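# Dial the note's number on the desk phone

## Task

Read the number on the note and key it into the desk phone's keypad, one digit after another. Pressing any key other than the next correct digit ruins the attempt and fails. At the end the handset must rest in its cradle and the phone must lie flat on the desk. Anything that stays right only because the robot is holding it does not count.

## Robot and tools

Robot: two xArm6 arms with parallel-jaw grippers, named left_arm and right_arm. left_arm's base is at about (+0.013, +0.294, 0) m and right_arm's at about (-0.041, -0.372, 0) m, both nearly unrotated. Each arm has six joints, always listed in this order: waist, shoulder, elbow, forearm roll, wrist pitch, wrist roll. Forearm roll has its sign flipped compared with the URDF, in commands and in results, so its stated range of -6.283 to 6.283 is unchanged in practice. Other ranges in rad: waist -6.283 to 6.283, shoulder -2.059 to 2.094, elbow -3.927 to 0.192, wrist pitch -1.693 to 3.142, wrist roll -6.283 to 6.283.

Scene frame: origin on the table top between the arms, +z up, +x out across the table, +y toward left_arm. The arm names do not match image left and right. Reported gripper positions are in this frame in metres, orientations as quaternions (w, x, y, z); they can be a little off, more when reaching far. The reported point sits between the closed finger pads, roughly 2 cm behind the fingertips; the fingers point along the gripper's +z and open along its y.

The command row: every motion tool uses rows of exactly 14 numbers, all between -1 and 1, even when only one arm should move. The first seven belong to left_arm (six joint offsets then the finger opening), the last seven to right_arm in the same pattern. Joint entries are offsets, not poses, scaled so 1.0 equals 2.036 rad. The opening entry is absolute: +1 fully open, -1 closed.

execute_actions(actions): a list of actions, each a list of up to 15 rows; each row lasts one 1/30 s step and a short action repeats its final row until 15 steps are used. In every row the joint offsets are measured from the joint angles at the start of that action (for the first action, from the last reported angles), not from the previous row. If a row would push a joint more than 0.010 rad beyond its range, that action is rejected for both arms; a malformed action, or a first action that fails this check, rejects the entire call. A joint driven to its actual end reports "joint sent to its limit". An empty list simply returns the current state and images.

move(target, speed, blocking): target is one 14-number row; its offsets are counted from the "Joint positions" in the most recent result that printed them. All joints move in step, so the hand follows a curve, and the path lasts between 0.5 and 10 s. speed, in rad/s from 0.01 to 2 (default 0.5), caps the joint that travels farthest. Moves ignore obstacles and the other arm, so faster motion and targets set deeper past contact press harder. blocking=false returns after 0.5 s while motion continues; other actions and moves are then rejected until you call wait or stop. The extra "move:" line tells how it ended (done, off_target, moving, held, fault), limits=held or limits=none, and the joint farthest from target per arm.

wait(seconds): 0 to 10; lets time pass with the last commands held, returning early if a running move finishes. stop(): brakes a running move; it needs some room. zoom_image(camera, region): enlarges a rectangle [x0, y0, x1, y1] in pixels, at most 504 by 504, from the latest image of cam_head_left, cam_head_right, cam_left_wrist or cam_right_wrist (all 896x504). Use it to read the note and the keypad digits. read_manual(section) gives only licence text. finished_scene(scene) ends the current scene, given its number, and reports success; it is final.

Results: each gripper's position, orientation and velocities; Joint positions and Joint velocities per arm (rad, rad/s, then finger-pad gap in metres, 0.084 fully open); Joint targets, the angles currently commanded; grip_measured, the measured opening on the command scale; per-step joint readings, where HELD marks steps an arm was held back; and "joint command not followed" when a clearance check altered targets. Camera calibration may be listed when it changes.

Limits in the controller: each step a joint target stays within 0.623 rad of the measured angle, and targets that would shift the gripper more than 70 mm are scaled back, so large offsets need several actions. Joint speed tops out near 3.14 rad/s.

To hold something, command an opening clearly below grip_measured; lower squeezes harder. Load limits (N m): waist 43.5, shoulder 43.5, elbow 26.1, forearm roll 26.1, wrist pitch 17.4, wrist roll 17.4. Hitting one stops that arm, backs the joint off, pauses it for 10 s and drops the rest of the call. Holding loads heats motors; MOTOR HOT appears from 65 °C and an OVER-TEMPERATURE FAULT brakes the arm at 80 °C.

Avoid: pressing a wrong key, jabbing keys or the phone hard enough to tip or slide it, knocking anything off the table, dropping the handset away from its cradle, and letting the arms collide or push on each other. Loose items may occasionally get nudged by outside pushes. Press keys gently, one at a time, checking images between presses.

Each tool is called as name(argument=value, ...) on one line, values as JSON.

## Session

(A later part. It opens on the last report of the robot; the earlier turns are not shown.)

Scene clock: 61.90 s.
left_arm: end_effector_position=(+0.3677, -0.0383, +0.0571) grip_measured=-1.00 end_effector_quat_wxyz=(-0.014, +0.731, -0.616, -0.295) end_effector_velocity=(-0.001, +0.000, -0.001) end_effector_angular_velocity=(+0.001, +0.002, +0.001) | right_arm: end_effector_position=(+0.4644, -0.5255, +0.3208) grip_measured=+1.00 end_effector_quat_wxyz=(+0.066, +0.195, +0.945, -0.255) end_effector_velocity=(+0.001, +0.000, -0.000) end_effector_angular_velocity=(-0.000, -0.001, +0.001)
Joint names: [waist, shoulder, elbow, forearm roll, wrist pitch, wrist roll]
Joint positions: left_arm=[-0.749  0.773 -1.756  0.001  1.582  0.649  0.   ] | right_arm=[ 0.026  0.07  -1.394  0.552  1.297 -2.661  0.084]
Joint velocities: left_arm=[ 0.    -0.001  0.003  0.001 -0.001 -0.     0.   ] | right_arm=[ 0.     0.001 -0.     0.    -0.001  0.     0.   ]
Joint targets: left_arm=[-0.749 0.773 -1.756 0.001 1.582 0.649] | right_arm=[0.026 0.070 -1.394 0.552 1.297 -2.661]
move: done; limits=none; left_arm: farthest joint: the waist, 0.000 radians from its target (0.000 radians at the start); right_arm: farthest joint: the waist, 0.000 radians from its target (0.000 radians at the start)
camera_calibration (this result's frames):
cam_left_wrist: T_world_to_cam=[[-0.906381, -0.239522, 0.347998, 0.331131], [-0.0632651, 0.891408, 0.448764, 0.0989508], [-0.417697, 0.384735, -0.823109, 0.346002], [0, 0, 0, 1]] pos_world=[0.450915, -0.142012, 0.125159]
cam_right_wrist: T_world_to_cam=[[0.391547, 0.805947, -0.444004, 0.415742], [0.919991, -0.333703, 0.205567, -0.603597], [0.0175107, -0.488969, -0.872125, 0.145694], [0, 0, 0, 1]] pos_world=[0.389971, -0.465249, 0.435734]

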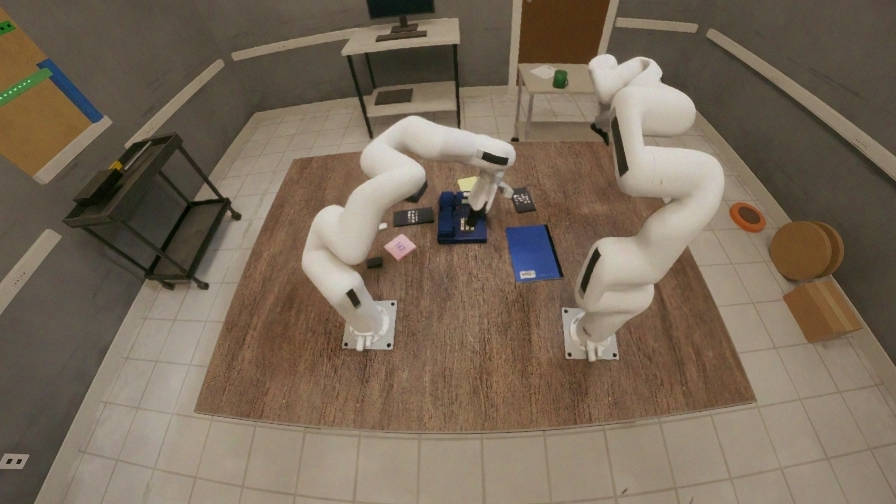

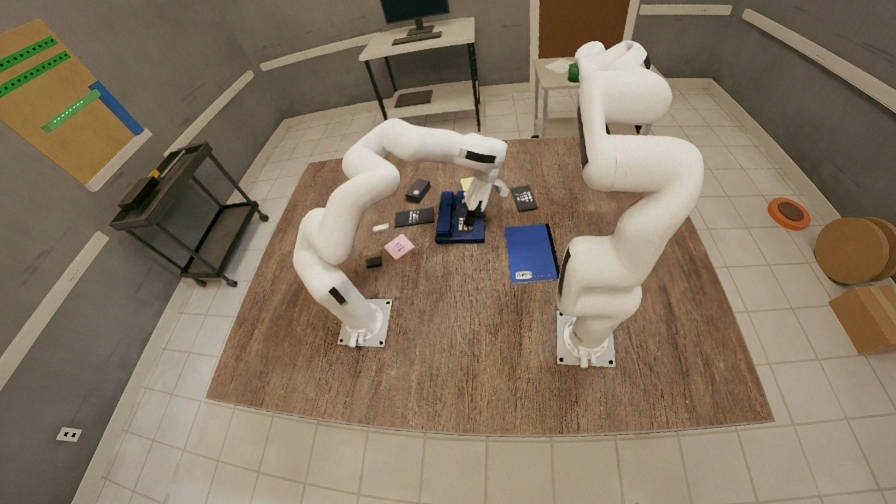

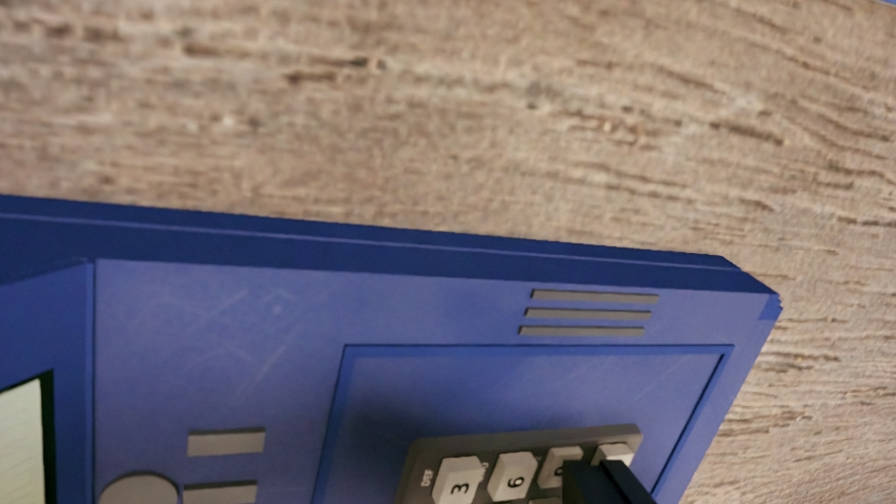

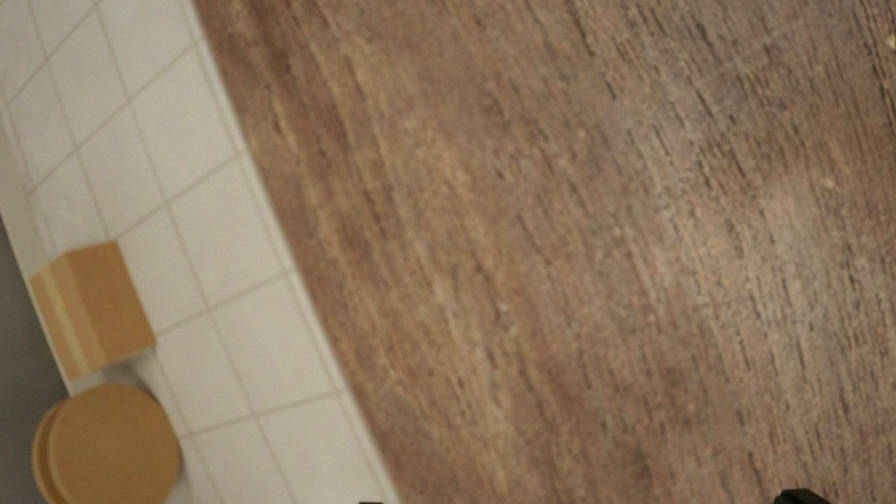

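move(target=[0,0.0005,0.0002,0,-0.0007,0,-1,0,0,0,0,0,0,1], speed=0.02)

move(target=[0,-0.0099,-0.0038,0,0.0137,0,-1,0,0,0,0,0,0,1], speed=0.06)

move(target=[0.0447,0.0043,-0.0075,0,0.0032,0,-1,0,0,0,0,0,0,1], speed=0.15)

Scene clock: 71.93 s.
left_arm: end_effector_position=(+0.3677, -0.0383, +0.0565) grip_measured=-1.00 end_effector_quat_wxyz=(-0.014, +0.731, -0.616, -0.295) end_effector_velocity=(-0.000, +0.000, -0.000) end_effector_angular_velocity=(+0.001, +0.001, +0.000) | right_arm: end_effector_position=(+0.4644, -0.5255, +0.3208) grip_measured=+1.00 end_effector_quat_wxyz=(+0.066, +0.195, +0.945, -0.255) end_effector_velocity=(-0.000, -0.000, -0.000) end_effector_angular_velocity=(-0.000, +0.002, -0.000)
Joint names: [waist, shoulder, elbow, forearm roll, wrist pitch, wrist roll]
Joint positions: left_arm=[-0.749  0.774 -1.756  0.001  1.58   0.649  0.   ] | right_arm=[ 0.026  0.07  -1.394  0.552  1.297 -2.661  0.084]
Joint velocities: left_arm=[ 0.     0.     0.001 -0.     0.    -0.     0.   ] | right_arm=[ 0.     0.001 -0.    -0.     0.002 -0.001 -0.   ]
Joint targets: left_arm=[-0.749 0.774 -1.756 0.001 1.580 0.649] | right_arm=[0.026 0.070 -1.394 0.552 1.297 -2.661]
move: done; limits=none; left_arm: farthest joint: the waist, 0.000 radians from its target (0.000 radians at the start); right_arm: farthest joint: the waist, 0.000 radians from its target (0.000 radians at the start)
camera_calibration (this result's frames):
cam_left_wrist: T_world_to_cam=[[-0.906379, -0.239524, 0.348002, 0.331358], [-0.0632634, 0.891406, 0.448769, 0.0992448], [-0.417702, 0.384739, -0.823104, 0.34544], [0, 0, 0, 1]] pos_world=[0.450906, -0.142003, 0.124482]
cam_right_wrist: T_world_to_cam=[[0.391547, 0.805948, -0.444004, 0.415742], [0.919991, -0.333703, 0.205567, -0.603597], [0.0175106, -0.488969, -0.872125, 0.145694], [0, 0, 0, 1]] pos_world=[0.389971, -0.465249, 0.435734]

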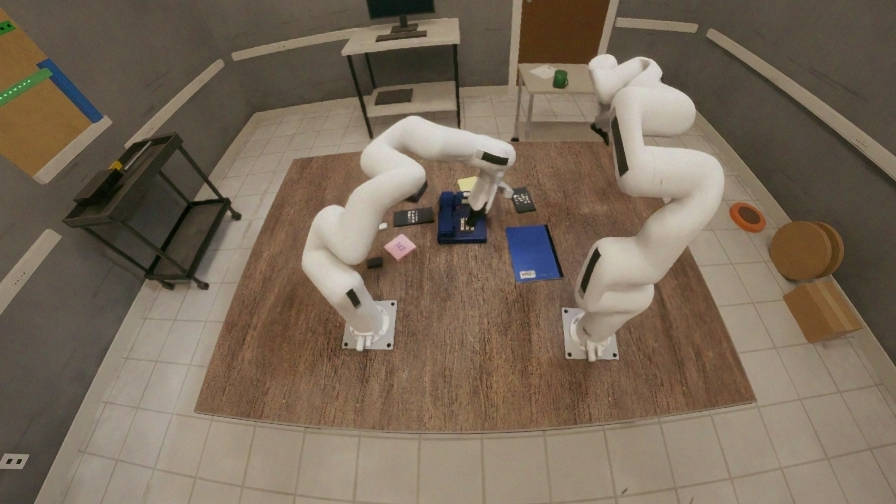

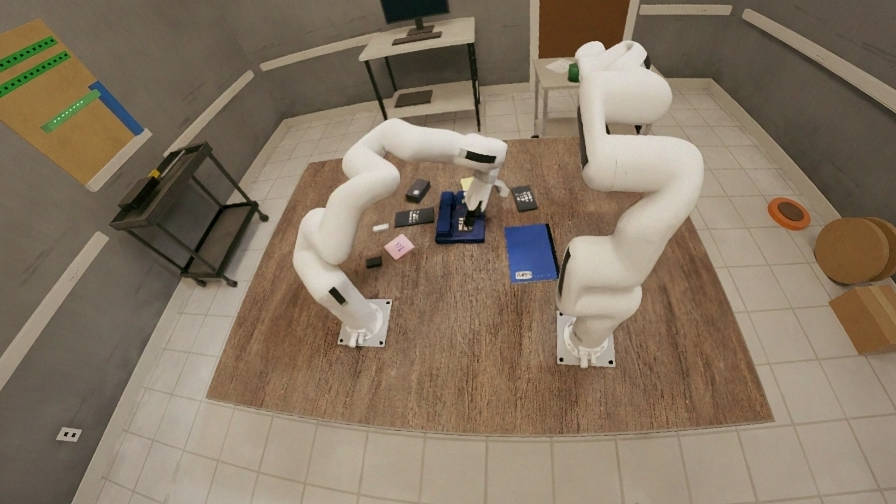

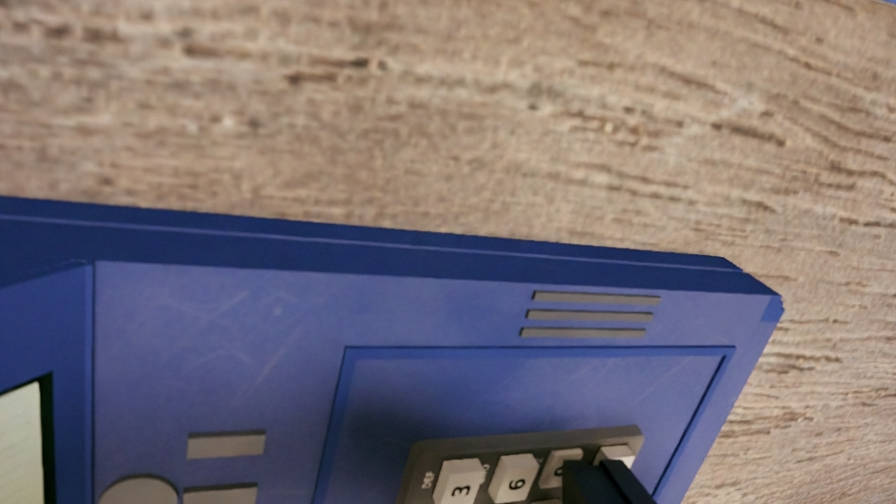

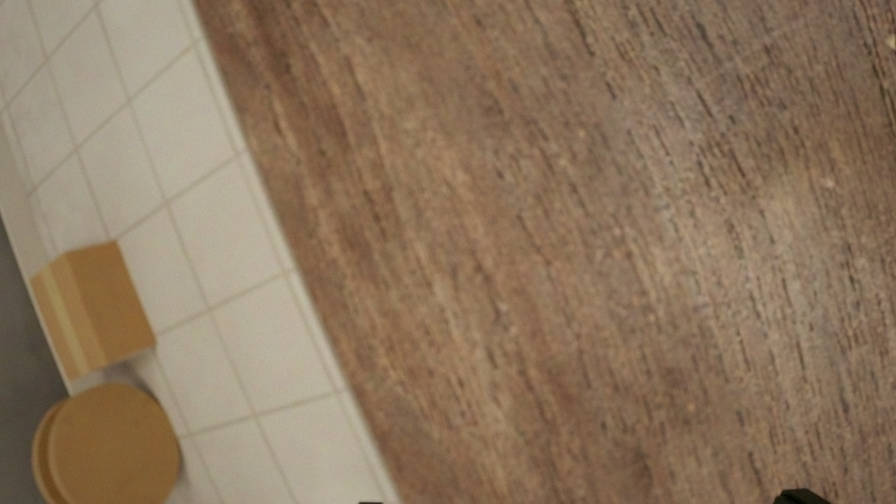

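Scene clock: 72.80 s.
left_arm: end_effector_position=(+0.3676, -0.0382, +0.0702) grip_measured=-1.00 end_effector_quat_wxyz=(-0.014, +0.731, -0.616, -0.295) end_effector_velocity=(+0.000, -0.000, +0.001) end_effector_angular_velocity=(-0.002, +0.000, -0.001) | right_arm: end_effector_position=(+0.4644, -0.5255, +0.3208) grip_measured=+1.00 end_effector_quat_wxyz=(+0.066, +0.195, +0.945, -0.255) end_effector_velocity=(+0.001, +0.000, -0.001) end_effector_angular_velocity=(+0.001, -0.000, +0.000)
Joint names: [waist, shoulder, elbow, forearm roll, wrist pitch, wrist roll]
Joint positions: left_arm=[-0.749  0.755 -1.763  0.001  1.608  0.649  0.   ] | right_arm=[ 0.026  0.07  -1.394  0.552  1.297 -2.661  0.084]
Joint velocities: left_arm=[ 0.001 -0.002 -0.002  0.     0.002  0.003  0.   ] | right_arm=[-0.     0.002 -0.    -0.001 -0.002  0.001  0.   ]
Joint targets: left_arm=[-0.749 0.754 -1.764 0.001 1.608 0.649] | right_arm=[0.026 0.070 -1.394 0.552 1.297 -2.661]
move: done; limits=none; left_arm: farthest joint: the shoulder, 0.001 radians from its target (0.021 radians at the start); right_arm: farthest joint: the waist, 0.000 radians from its target (0.000 radians at the start)
camera_calibration (this result's frames):
cam_left_wrist: T_world_to_cam=[[-0.906305, -0.239565, 0.348166, 0.326492], [-0.0631326, 0.89132, 0.448957, 0.0929597], [-0.417882, 0.384911, -0.822932, 0.356755], [0, 0, 0, 1]] pos_world=[0.450852, -0.14196, 0.138177]
cam_right_wrist: T_world_to_cam=[[0.391547, 0.805947, -0.444004, 0.415742], [0.919991, -0.333704, 0.205567, -0.603597], [0.0175104, -0.488969, -0.872125, 0.145694], [0, 0, 0, 1]] pos_world=[0.389971, -0.465249, 0.435734]

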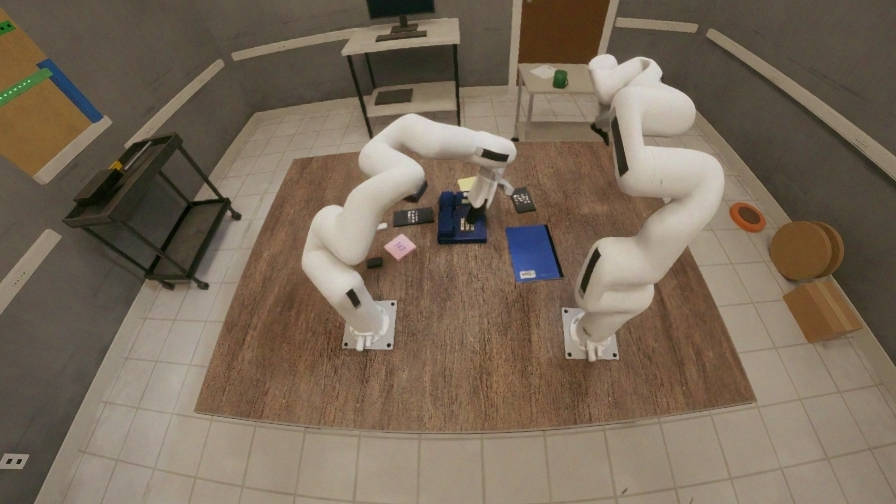

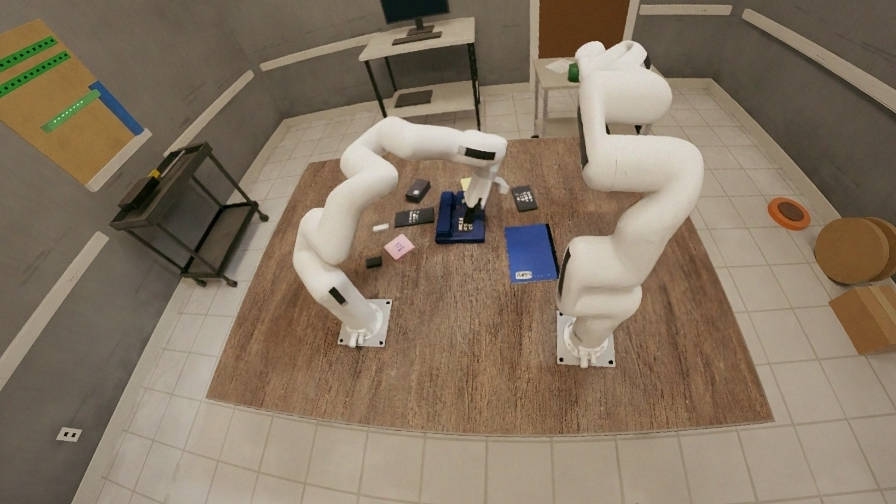

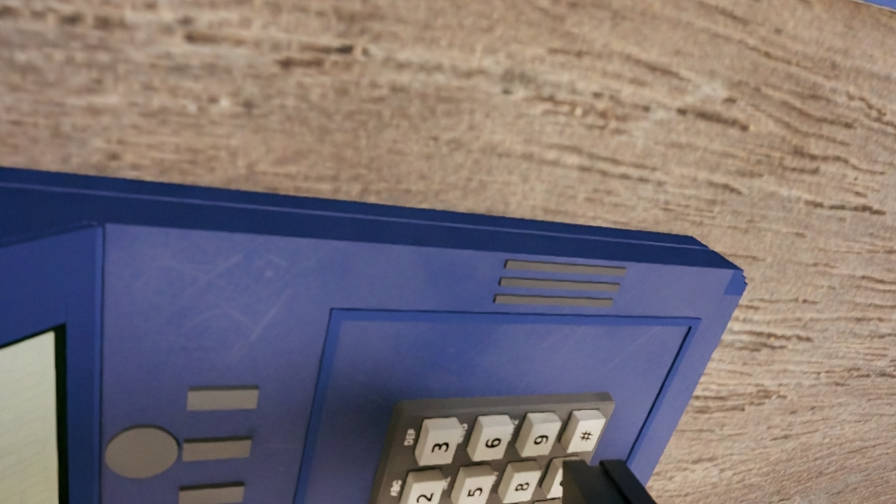

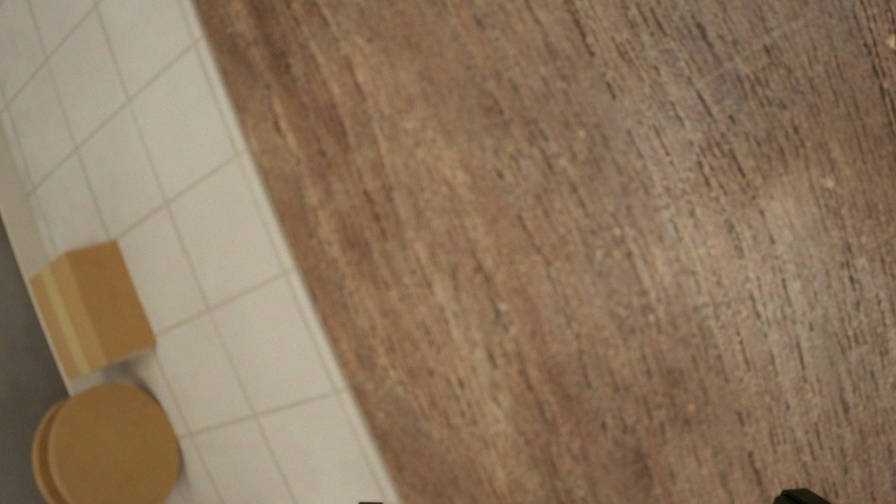

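Scene clock: 73.87 s.
left_arm: end_effector_position=(+0.3979, -0.0062, +0.0703) grip_measured=-1.00 end_effector_quat_wxyz=(-0.001, +0.758, -0.582, -0.295) end_effector_velocity=(+0.001, +0.001, -0.000) end_effector_angular_velocity=(+0.000, +0.002, +0.004) | right_arm: end_effector_position=(+0.4644, -0.5255, +0.3208) grip_measured=+1.00 end_effector_quat_wxyz=(+0.066, +0.195, +0.945, -0.255) end_effector_velocity=(+0.000, +0.000, -0.000) end_effector_angular_velocity=(-0.001, +0.001, +0.001)
Joint names: [waist, shoulder, elbow, forearm roll, wrist pitch, wrist roll]
Joint positions: left_arm=[-0.659  0.763 -1.779  0.001  1.615  0.649  0.   ] | right_arm=[ 0.026  0.07  -1.394  0.552  1.297 -2.661  0.084]
Joint velocities: left_arm=[0.004 0.    0.001 0.001 0.    0.001 0.   ] | right_arm=[ 0.     0.    -0.     0.001  0.    -0.001  0.   ]
Joint targets: left_arm=[-0.658 0.763 -1.779 0.001 1.615 0.649] | right_arm=[0.026 0.070 -1.394 0.552 1.297 -2.661]
move: done; limits=none; left_arm: farthest joint: the waist, 0.001 radians from its target (0.091 radians at the start); right_arm: farthest joint: the waist, 0.000 radians from its target (0.000 radians at the start)
camera_calibration (this result's frames):
cam_left_wrist: T_world_to_cam=[[-0.880969, -0.320396, 0.348194, 0.350968], [-0.143328, 0.881992, 0.448941, 0.0981414], [-0.450943, 0.345597, -0.822929, 0.37008], [0, 0, 0, 1]] pos_world=[0.490144, -0.10201, 0.138285]
cam_right_wrist: T_world_to_cam=[[0.391547, 0.805947, -0.444004, 0.415742], [0.919991, -0.333704, 0.205567, -0.603597], [0.0175103, -0.488969, -0.872125, 0.145694], [0, 0, 0, 1]] pos_world=[0.389971, -0.465249, 0.435734]

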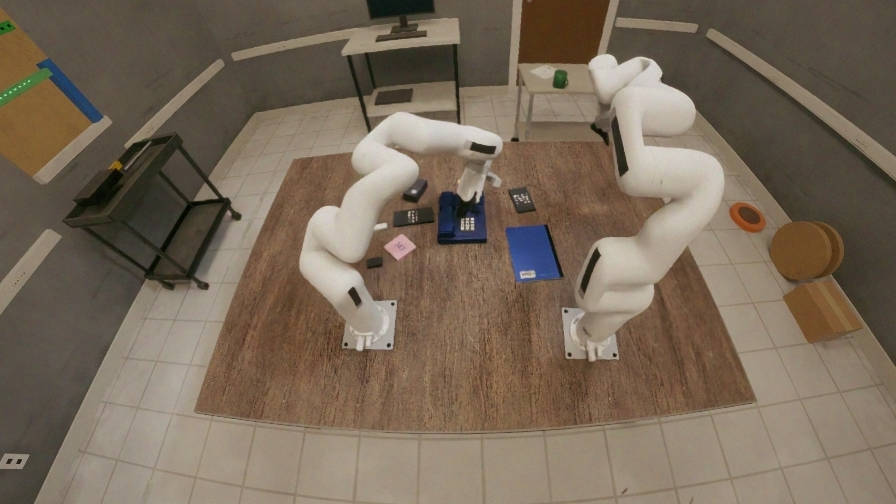

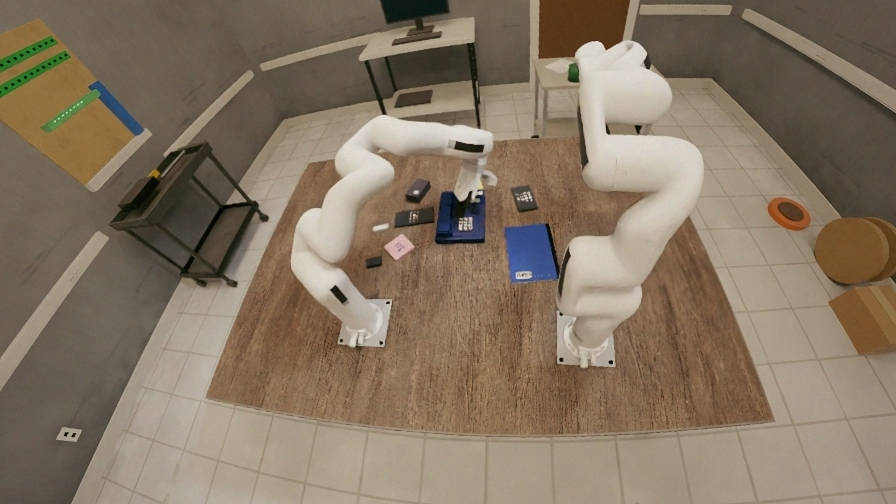

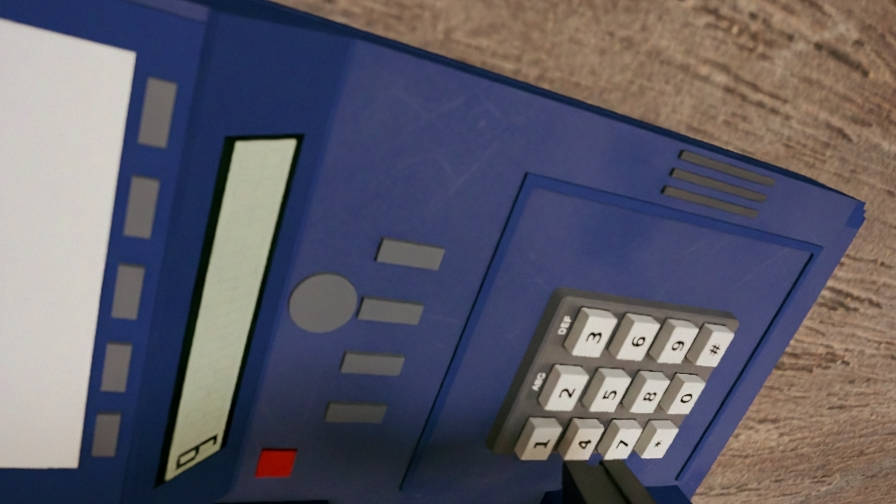

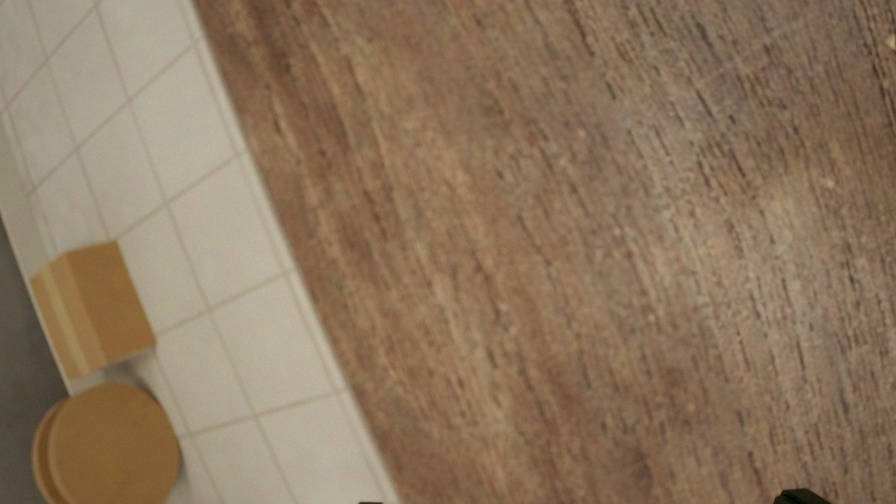

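move(target=[0,0.0078,0.003,0,-0.0108,0,-1,0,0,0,0,0,0,1], speed=0.03)

Scene clock: 76.60 s.
left_arm: end_effector_position=(+0.3980, -0.0063, +0.0595) grip_measured=-1.00 end_effector_quat_wxyz=(-0.001, +0.758, -0.582, -0.295) end_effector_velocity=(+0.001, -0.000, -0.000) end_effector_angular_velocity=(-0.001, -0.002, +0.002) | right_arm: end_effector_position=(+0.4644, -0.5255, +0.3208) grip_measured=+1.00 end_effector_quat_wxyz=(+0.066, +0.195, +0.945, -0.255) end_effector_velocity=(-0.000, -0.000, +0.000) end_effector_angular_velocity=(-0.000, -0.000, -0.000)
Joint names: [waist, shoulder, elbow, forearm roll, wrist pitch, wrist roll]
Joint positions: left_arm=[-0.659  0.779 -1.773  0.001  1.593  0.649  0.   ] | right_arm=[ 0.026  0.07  -1.394  0.552  1.297 -2.661  0.084]
Joint velocities: left_arm=[ 0.     0.    -0.001  0.001 -0.002 -0.001  0.   ] | right_arm=[-0.    -0.001  0.     0.     0.     0.    -0.   ]
Joint targets: left_arm=[-0.659 0.779 -1.772 0.001 1.593 0.649] | right_arm=[0.026 0.070 -1.394 0.552 1.297 -2.661]
move: done; limits=none; left_arm: farthest joint: the waist, 0.000 radians from its target (0.001 radians at the start); right_arm: farthest joint: the waist, 0.000 radians from its target (0.000 radians at the start)
camera_calibration (this result's frames):
cam_left_wrist: T_world_to_cam=[[-0.880995, -0.320403, 0.348124, 0.354795], [-0.143402, 0.882013, 0.448874, 0.103079], [-0.450871, 0.345534, -0.822996, 0.361197], [0, 0, 0, 1]] pos_world=[0.490207, -0.102045, 0.127482]
cam_right_wrist: T_world_to_cam=[[0.391547, 0.805948, -0.444004, 0.415742], [0.919991, -0.333703, 0.205567, -0.603597], [0.0175105, -0.488969, -0.872125, 0.145694], [0, 0, 0, 1]] pos_world=[0.389971, -0.465249, 0.435734]

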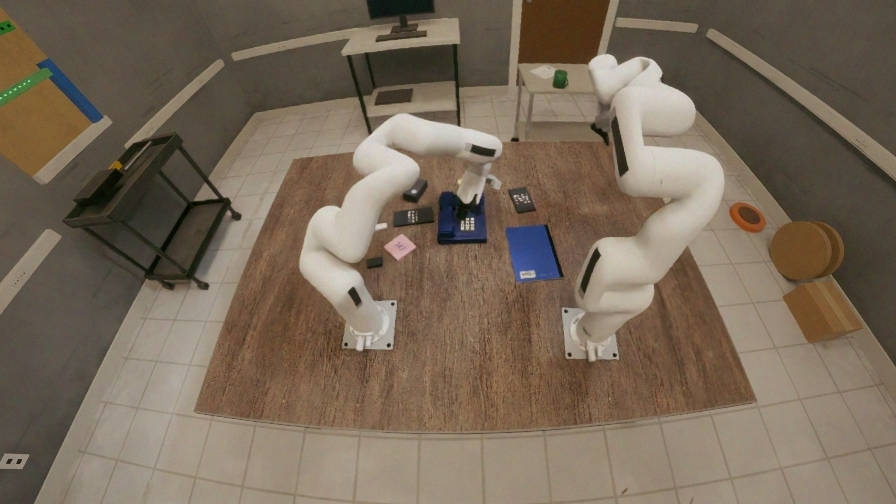

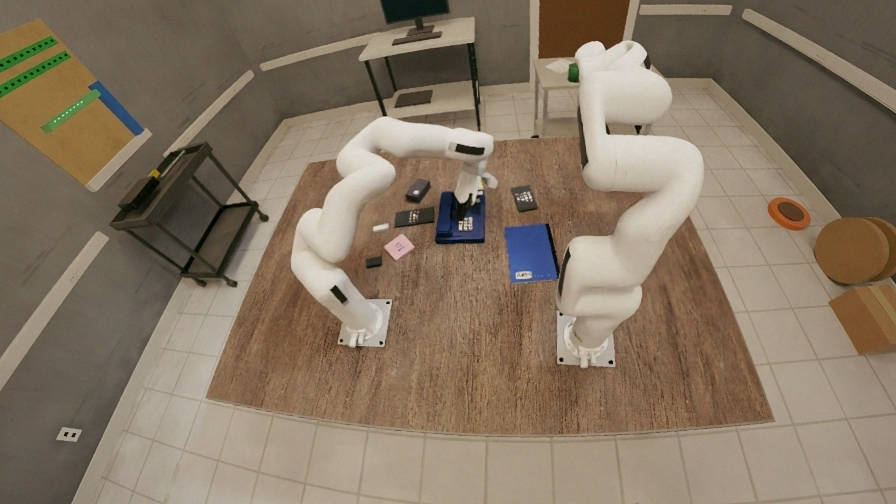

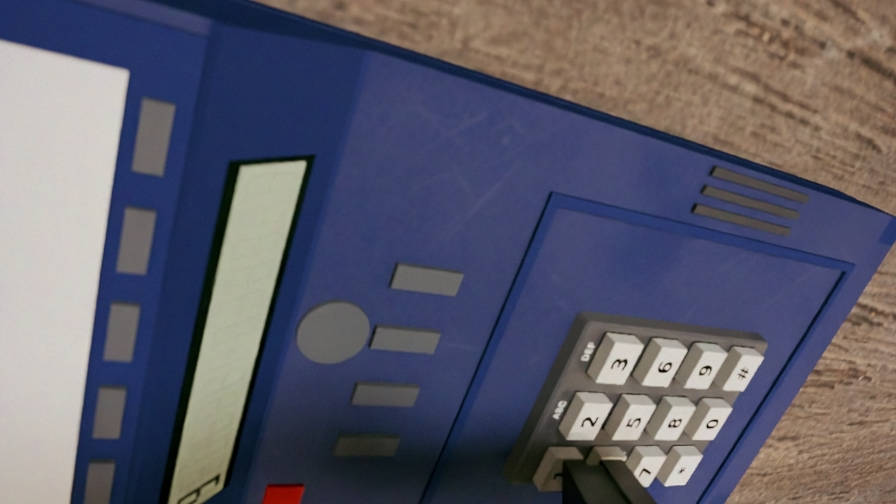

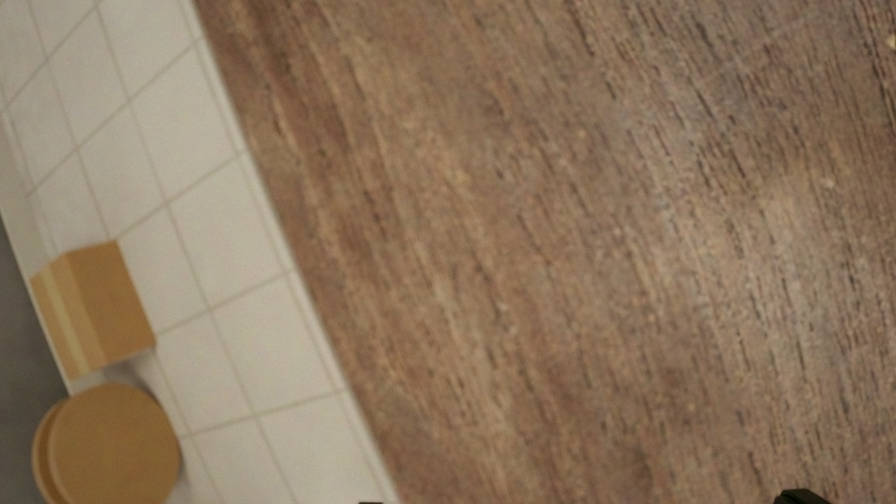

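Near the key's top edge; go down 2.5 with r −1.5.

move(target=[0.001,-0.0012,0.0058,0,-0.0046,0,-1,0,0,0,0,0,0,1], speed=0.02)

Scene clock: 79.13 s.
left_arm: end_effector_position=(+0.3974, -0.0046, +0.0571) grip_measured=-1.00 end_effector_quat_wxyz=(-0.001, +0.758, -0.581, -0.295) end_effector_velocity=(+0.000, -0.000, -0.000) end_effector_angular_velocity=(-0.001, -0.001, +0.000) | right_arm: end_effector_position=(+0.4644, -0.5255, +0.3208) grip_measured=+1.00 end_effector_quat_wxyz=(+0.066, +0.195, +0.945, -0.255) end_effector_velocity=(-0.001, +0.000, +0.001) end_effector_angular_velocity=(-0.000, -0.001, -0.001)
Joint names: [waist, shoulder, elbow, forearm roll, wrist pitch, wrist roll]
Joint positions: left_arm=[-0.657  0.776 -1.761  0.001  1.584  0.649  0.   ] | right_arm=[ 0.026  0.07  -1.394  0.552  1.297 -2.661  0.084]
Joint velocities: left_arm=[-0.    -0.001  0.001  0.001 -0.002 -0.     0.   ] | right_arm=[ 0.001 -0.002  0.    -0.     0.002  0.     0.   ]
Joint targets: left_arm=[-0.657 0.776 -1.761 0.001 1.584 0.649] | right_arm=[0.026 0.070 -1.394 0.552 1.297 -2.661]
move: done; limits=none; left_arm: farthest joint: the waist, 0.000 radians from its target (0.002 radians at the start); right_arm: farthest joint: the waist, 0.000 radians from its target (0.000 radians at the start)
camera_calibration (this result's frames):
cam_left_wrist: T_world_to_cam=[[-0.880393, -0.322131, 0.348053, 0.355411], [-0.145216, 0.881767, 0.448775, 0.103322], [-0.451466, 0.344555, -0.82308, 0.358624], [0, 0, 0, 1]] pos_world=[0.489811, -0.100183, 0.125107]
cam_right_wrist: T_world_to_cam=[[0.391547, 0.805948, -0.444004, 0.415742], [0.919991, -0.333703, 0.205567, -0.603597], [0.0175107, -0.488969, -0.872125, 0.145694], [0, 0, 0, 1]] pos_world=[0.389971, -0.465249, 0.435734]

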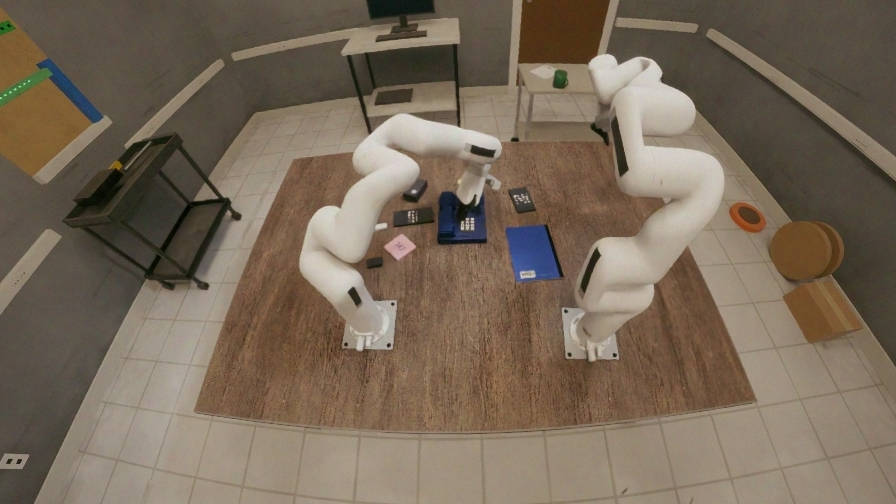

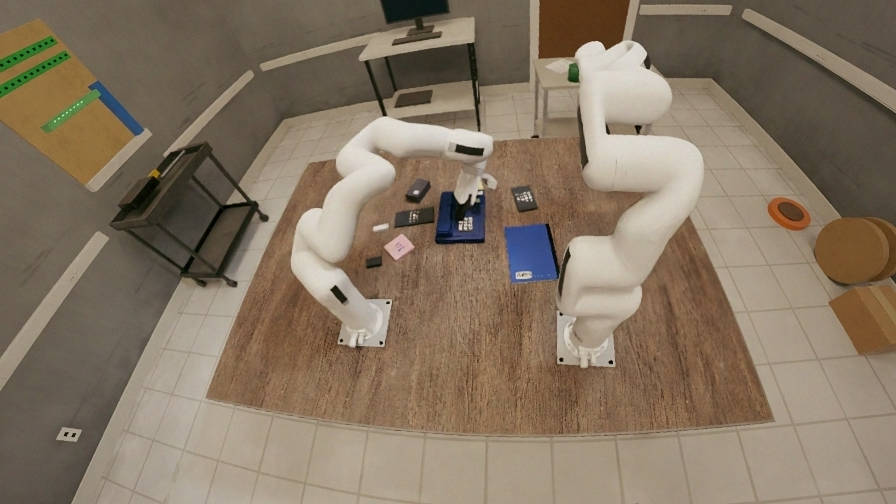

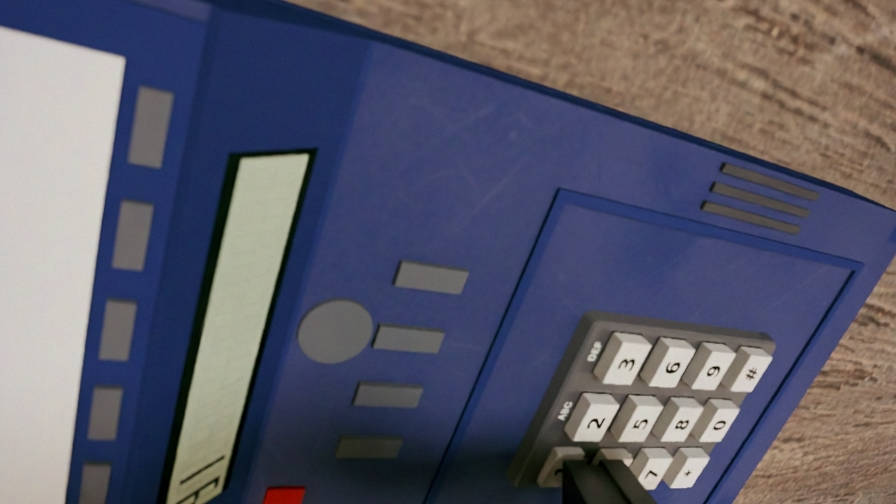

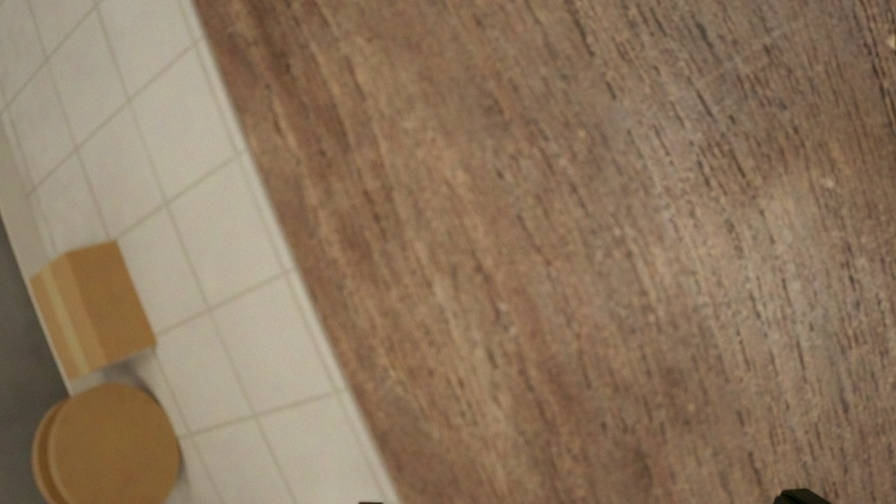

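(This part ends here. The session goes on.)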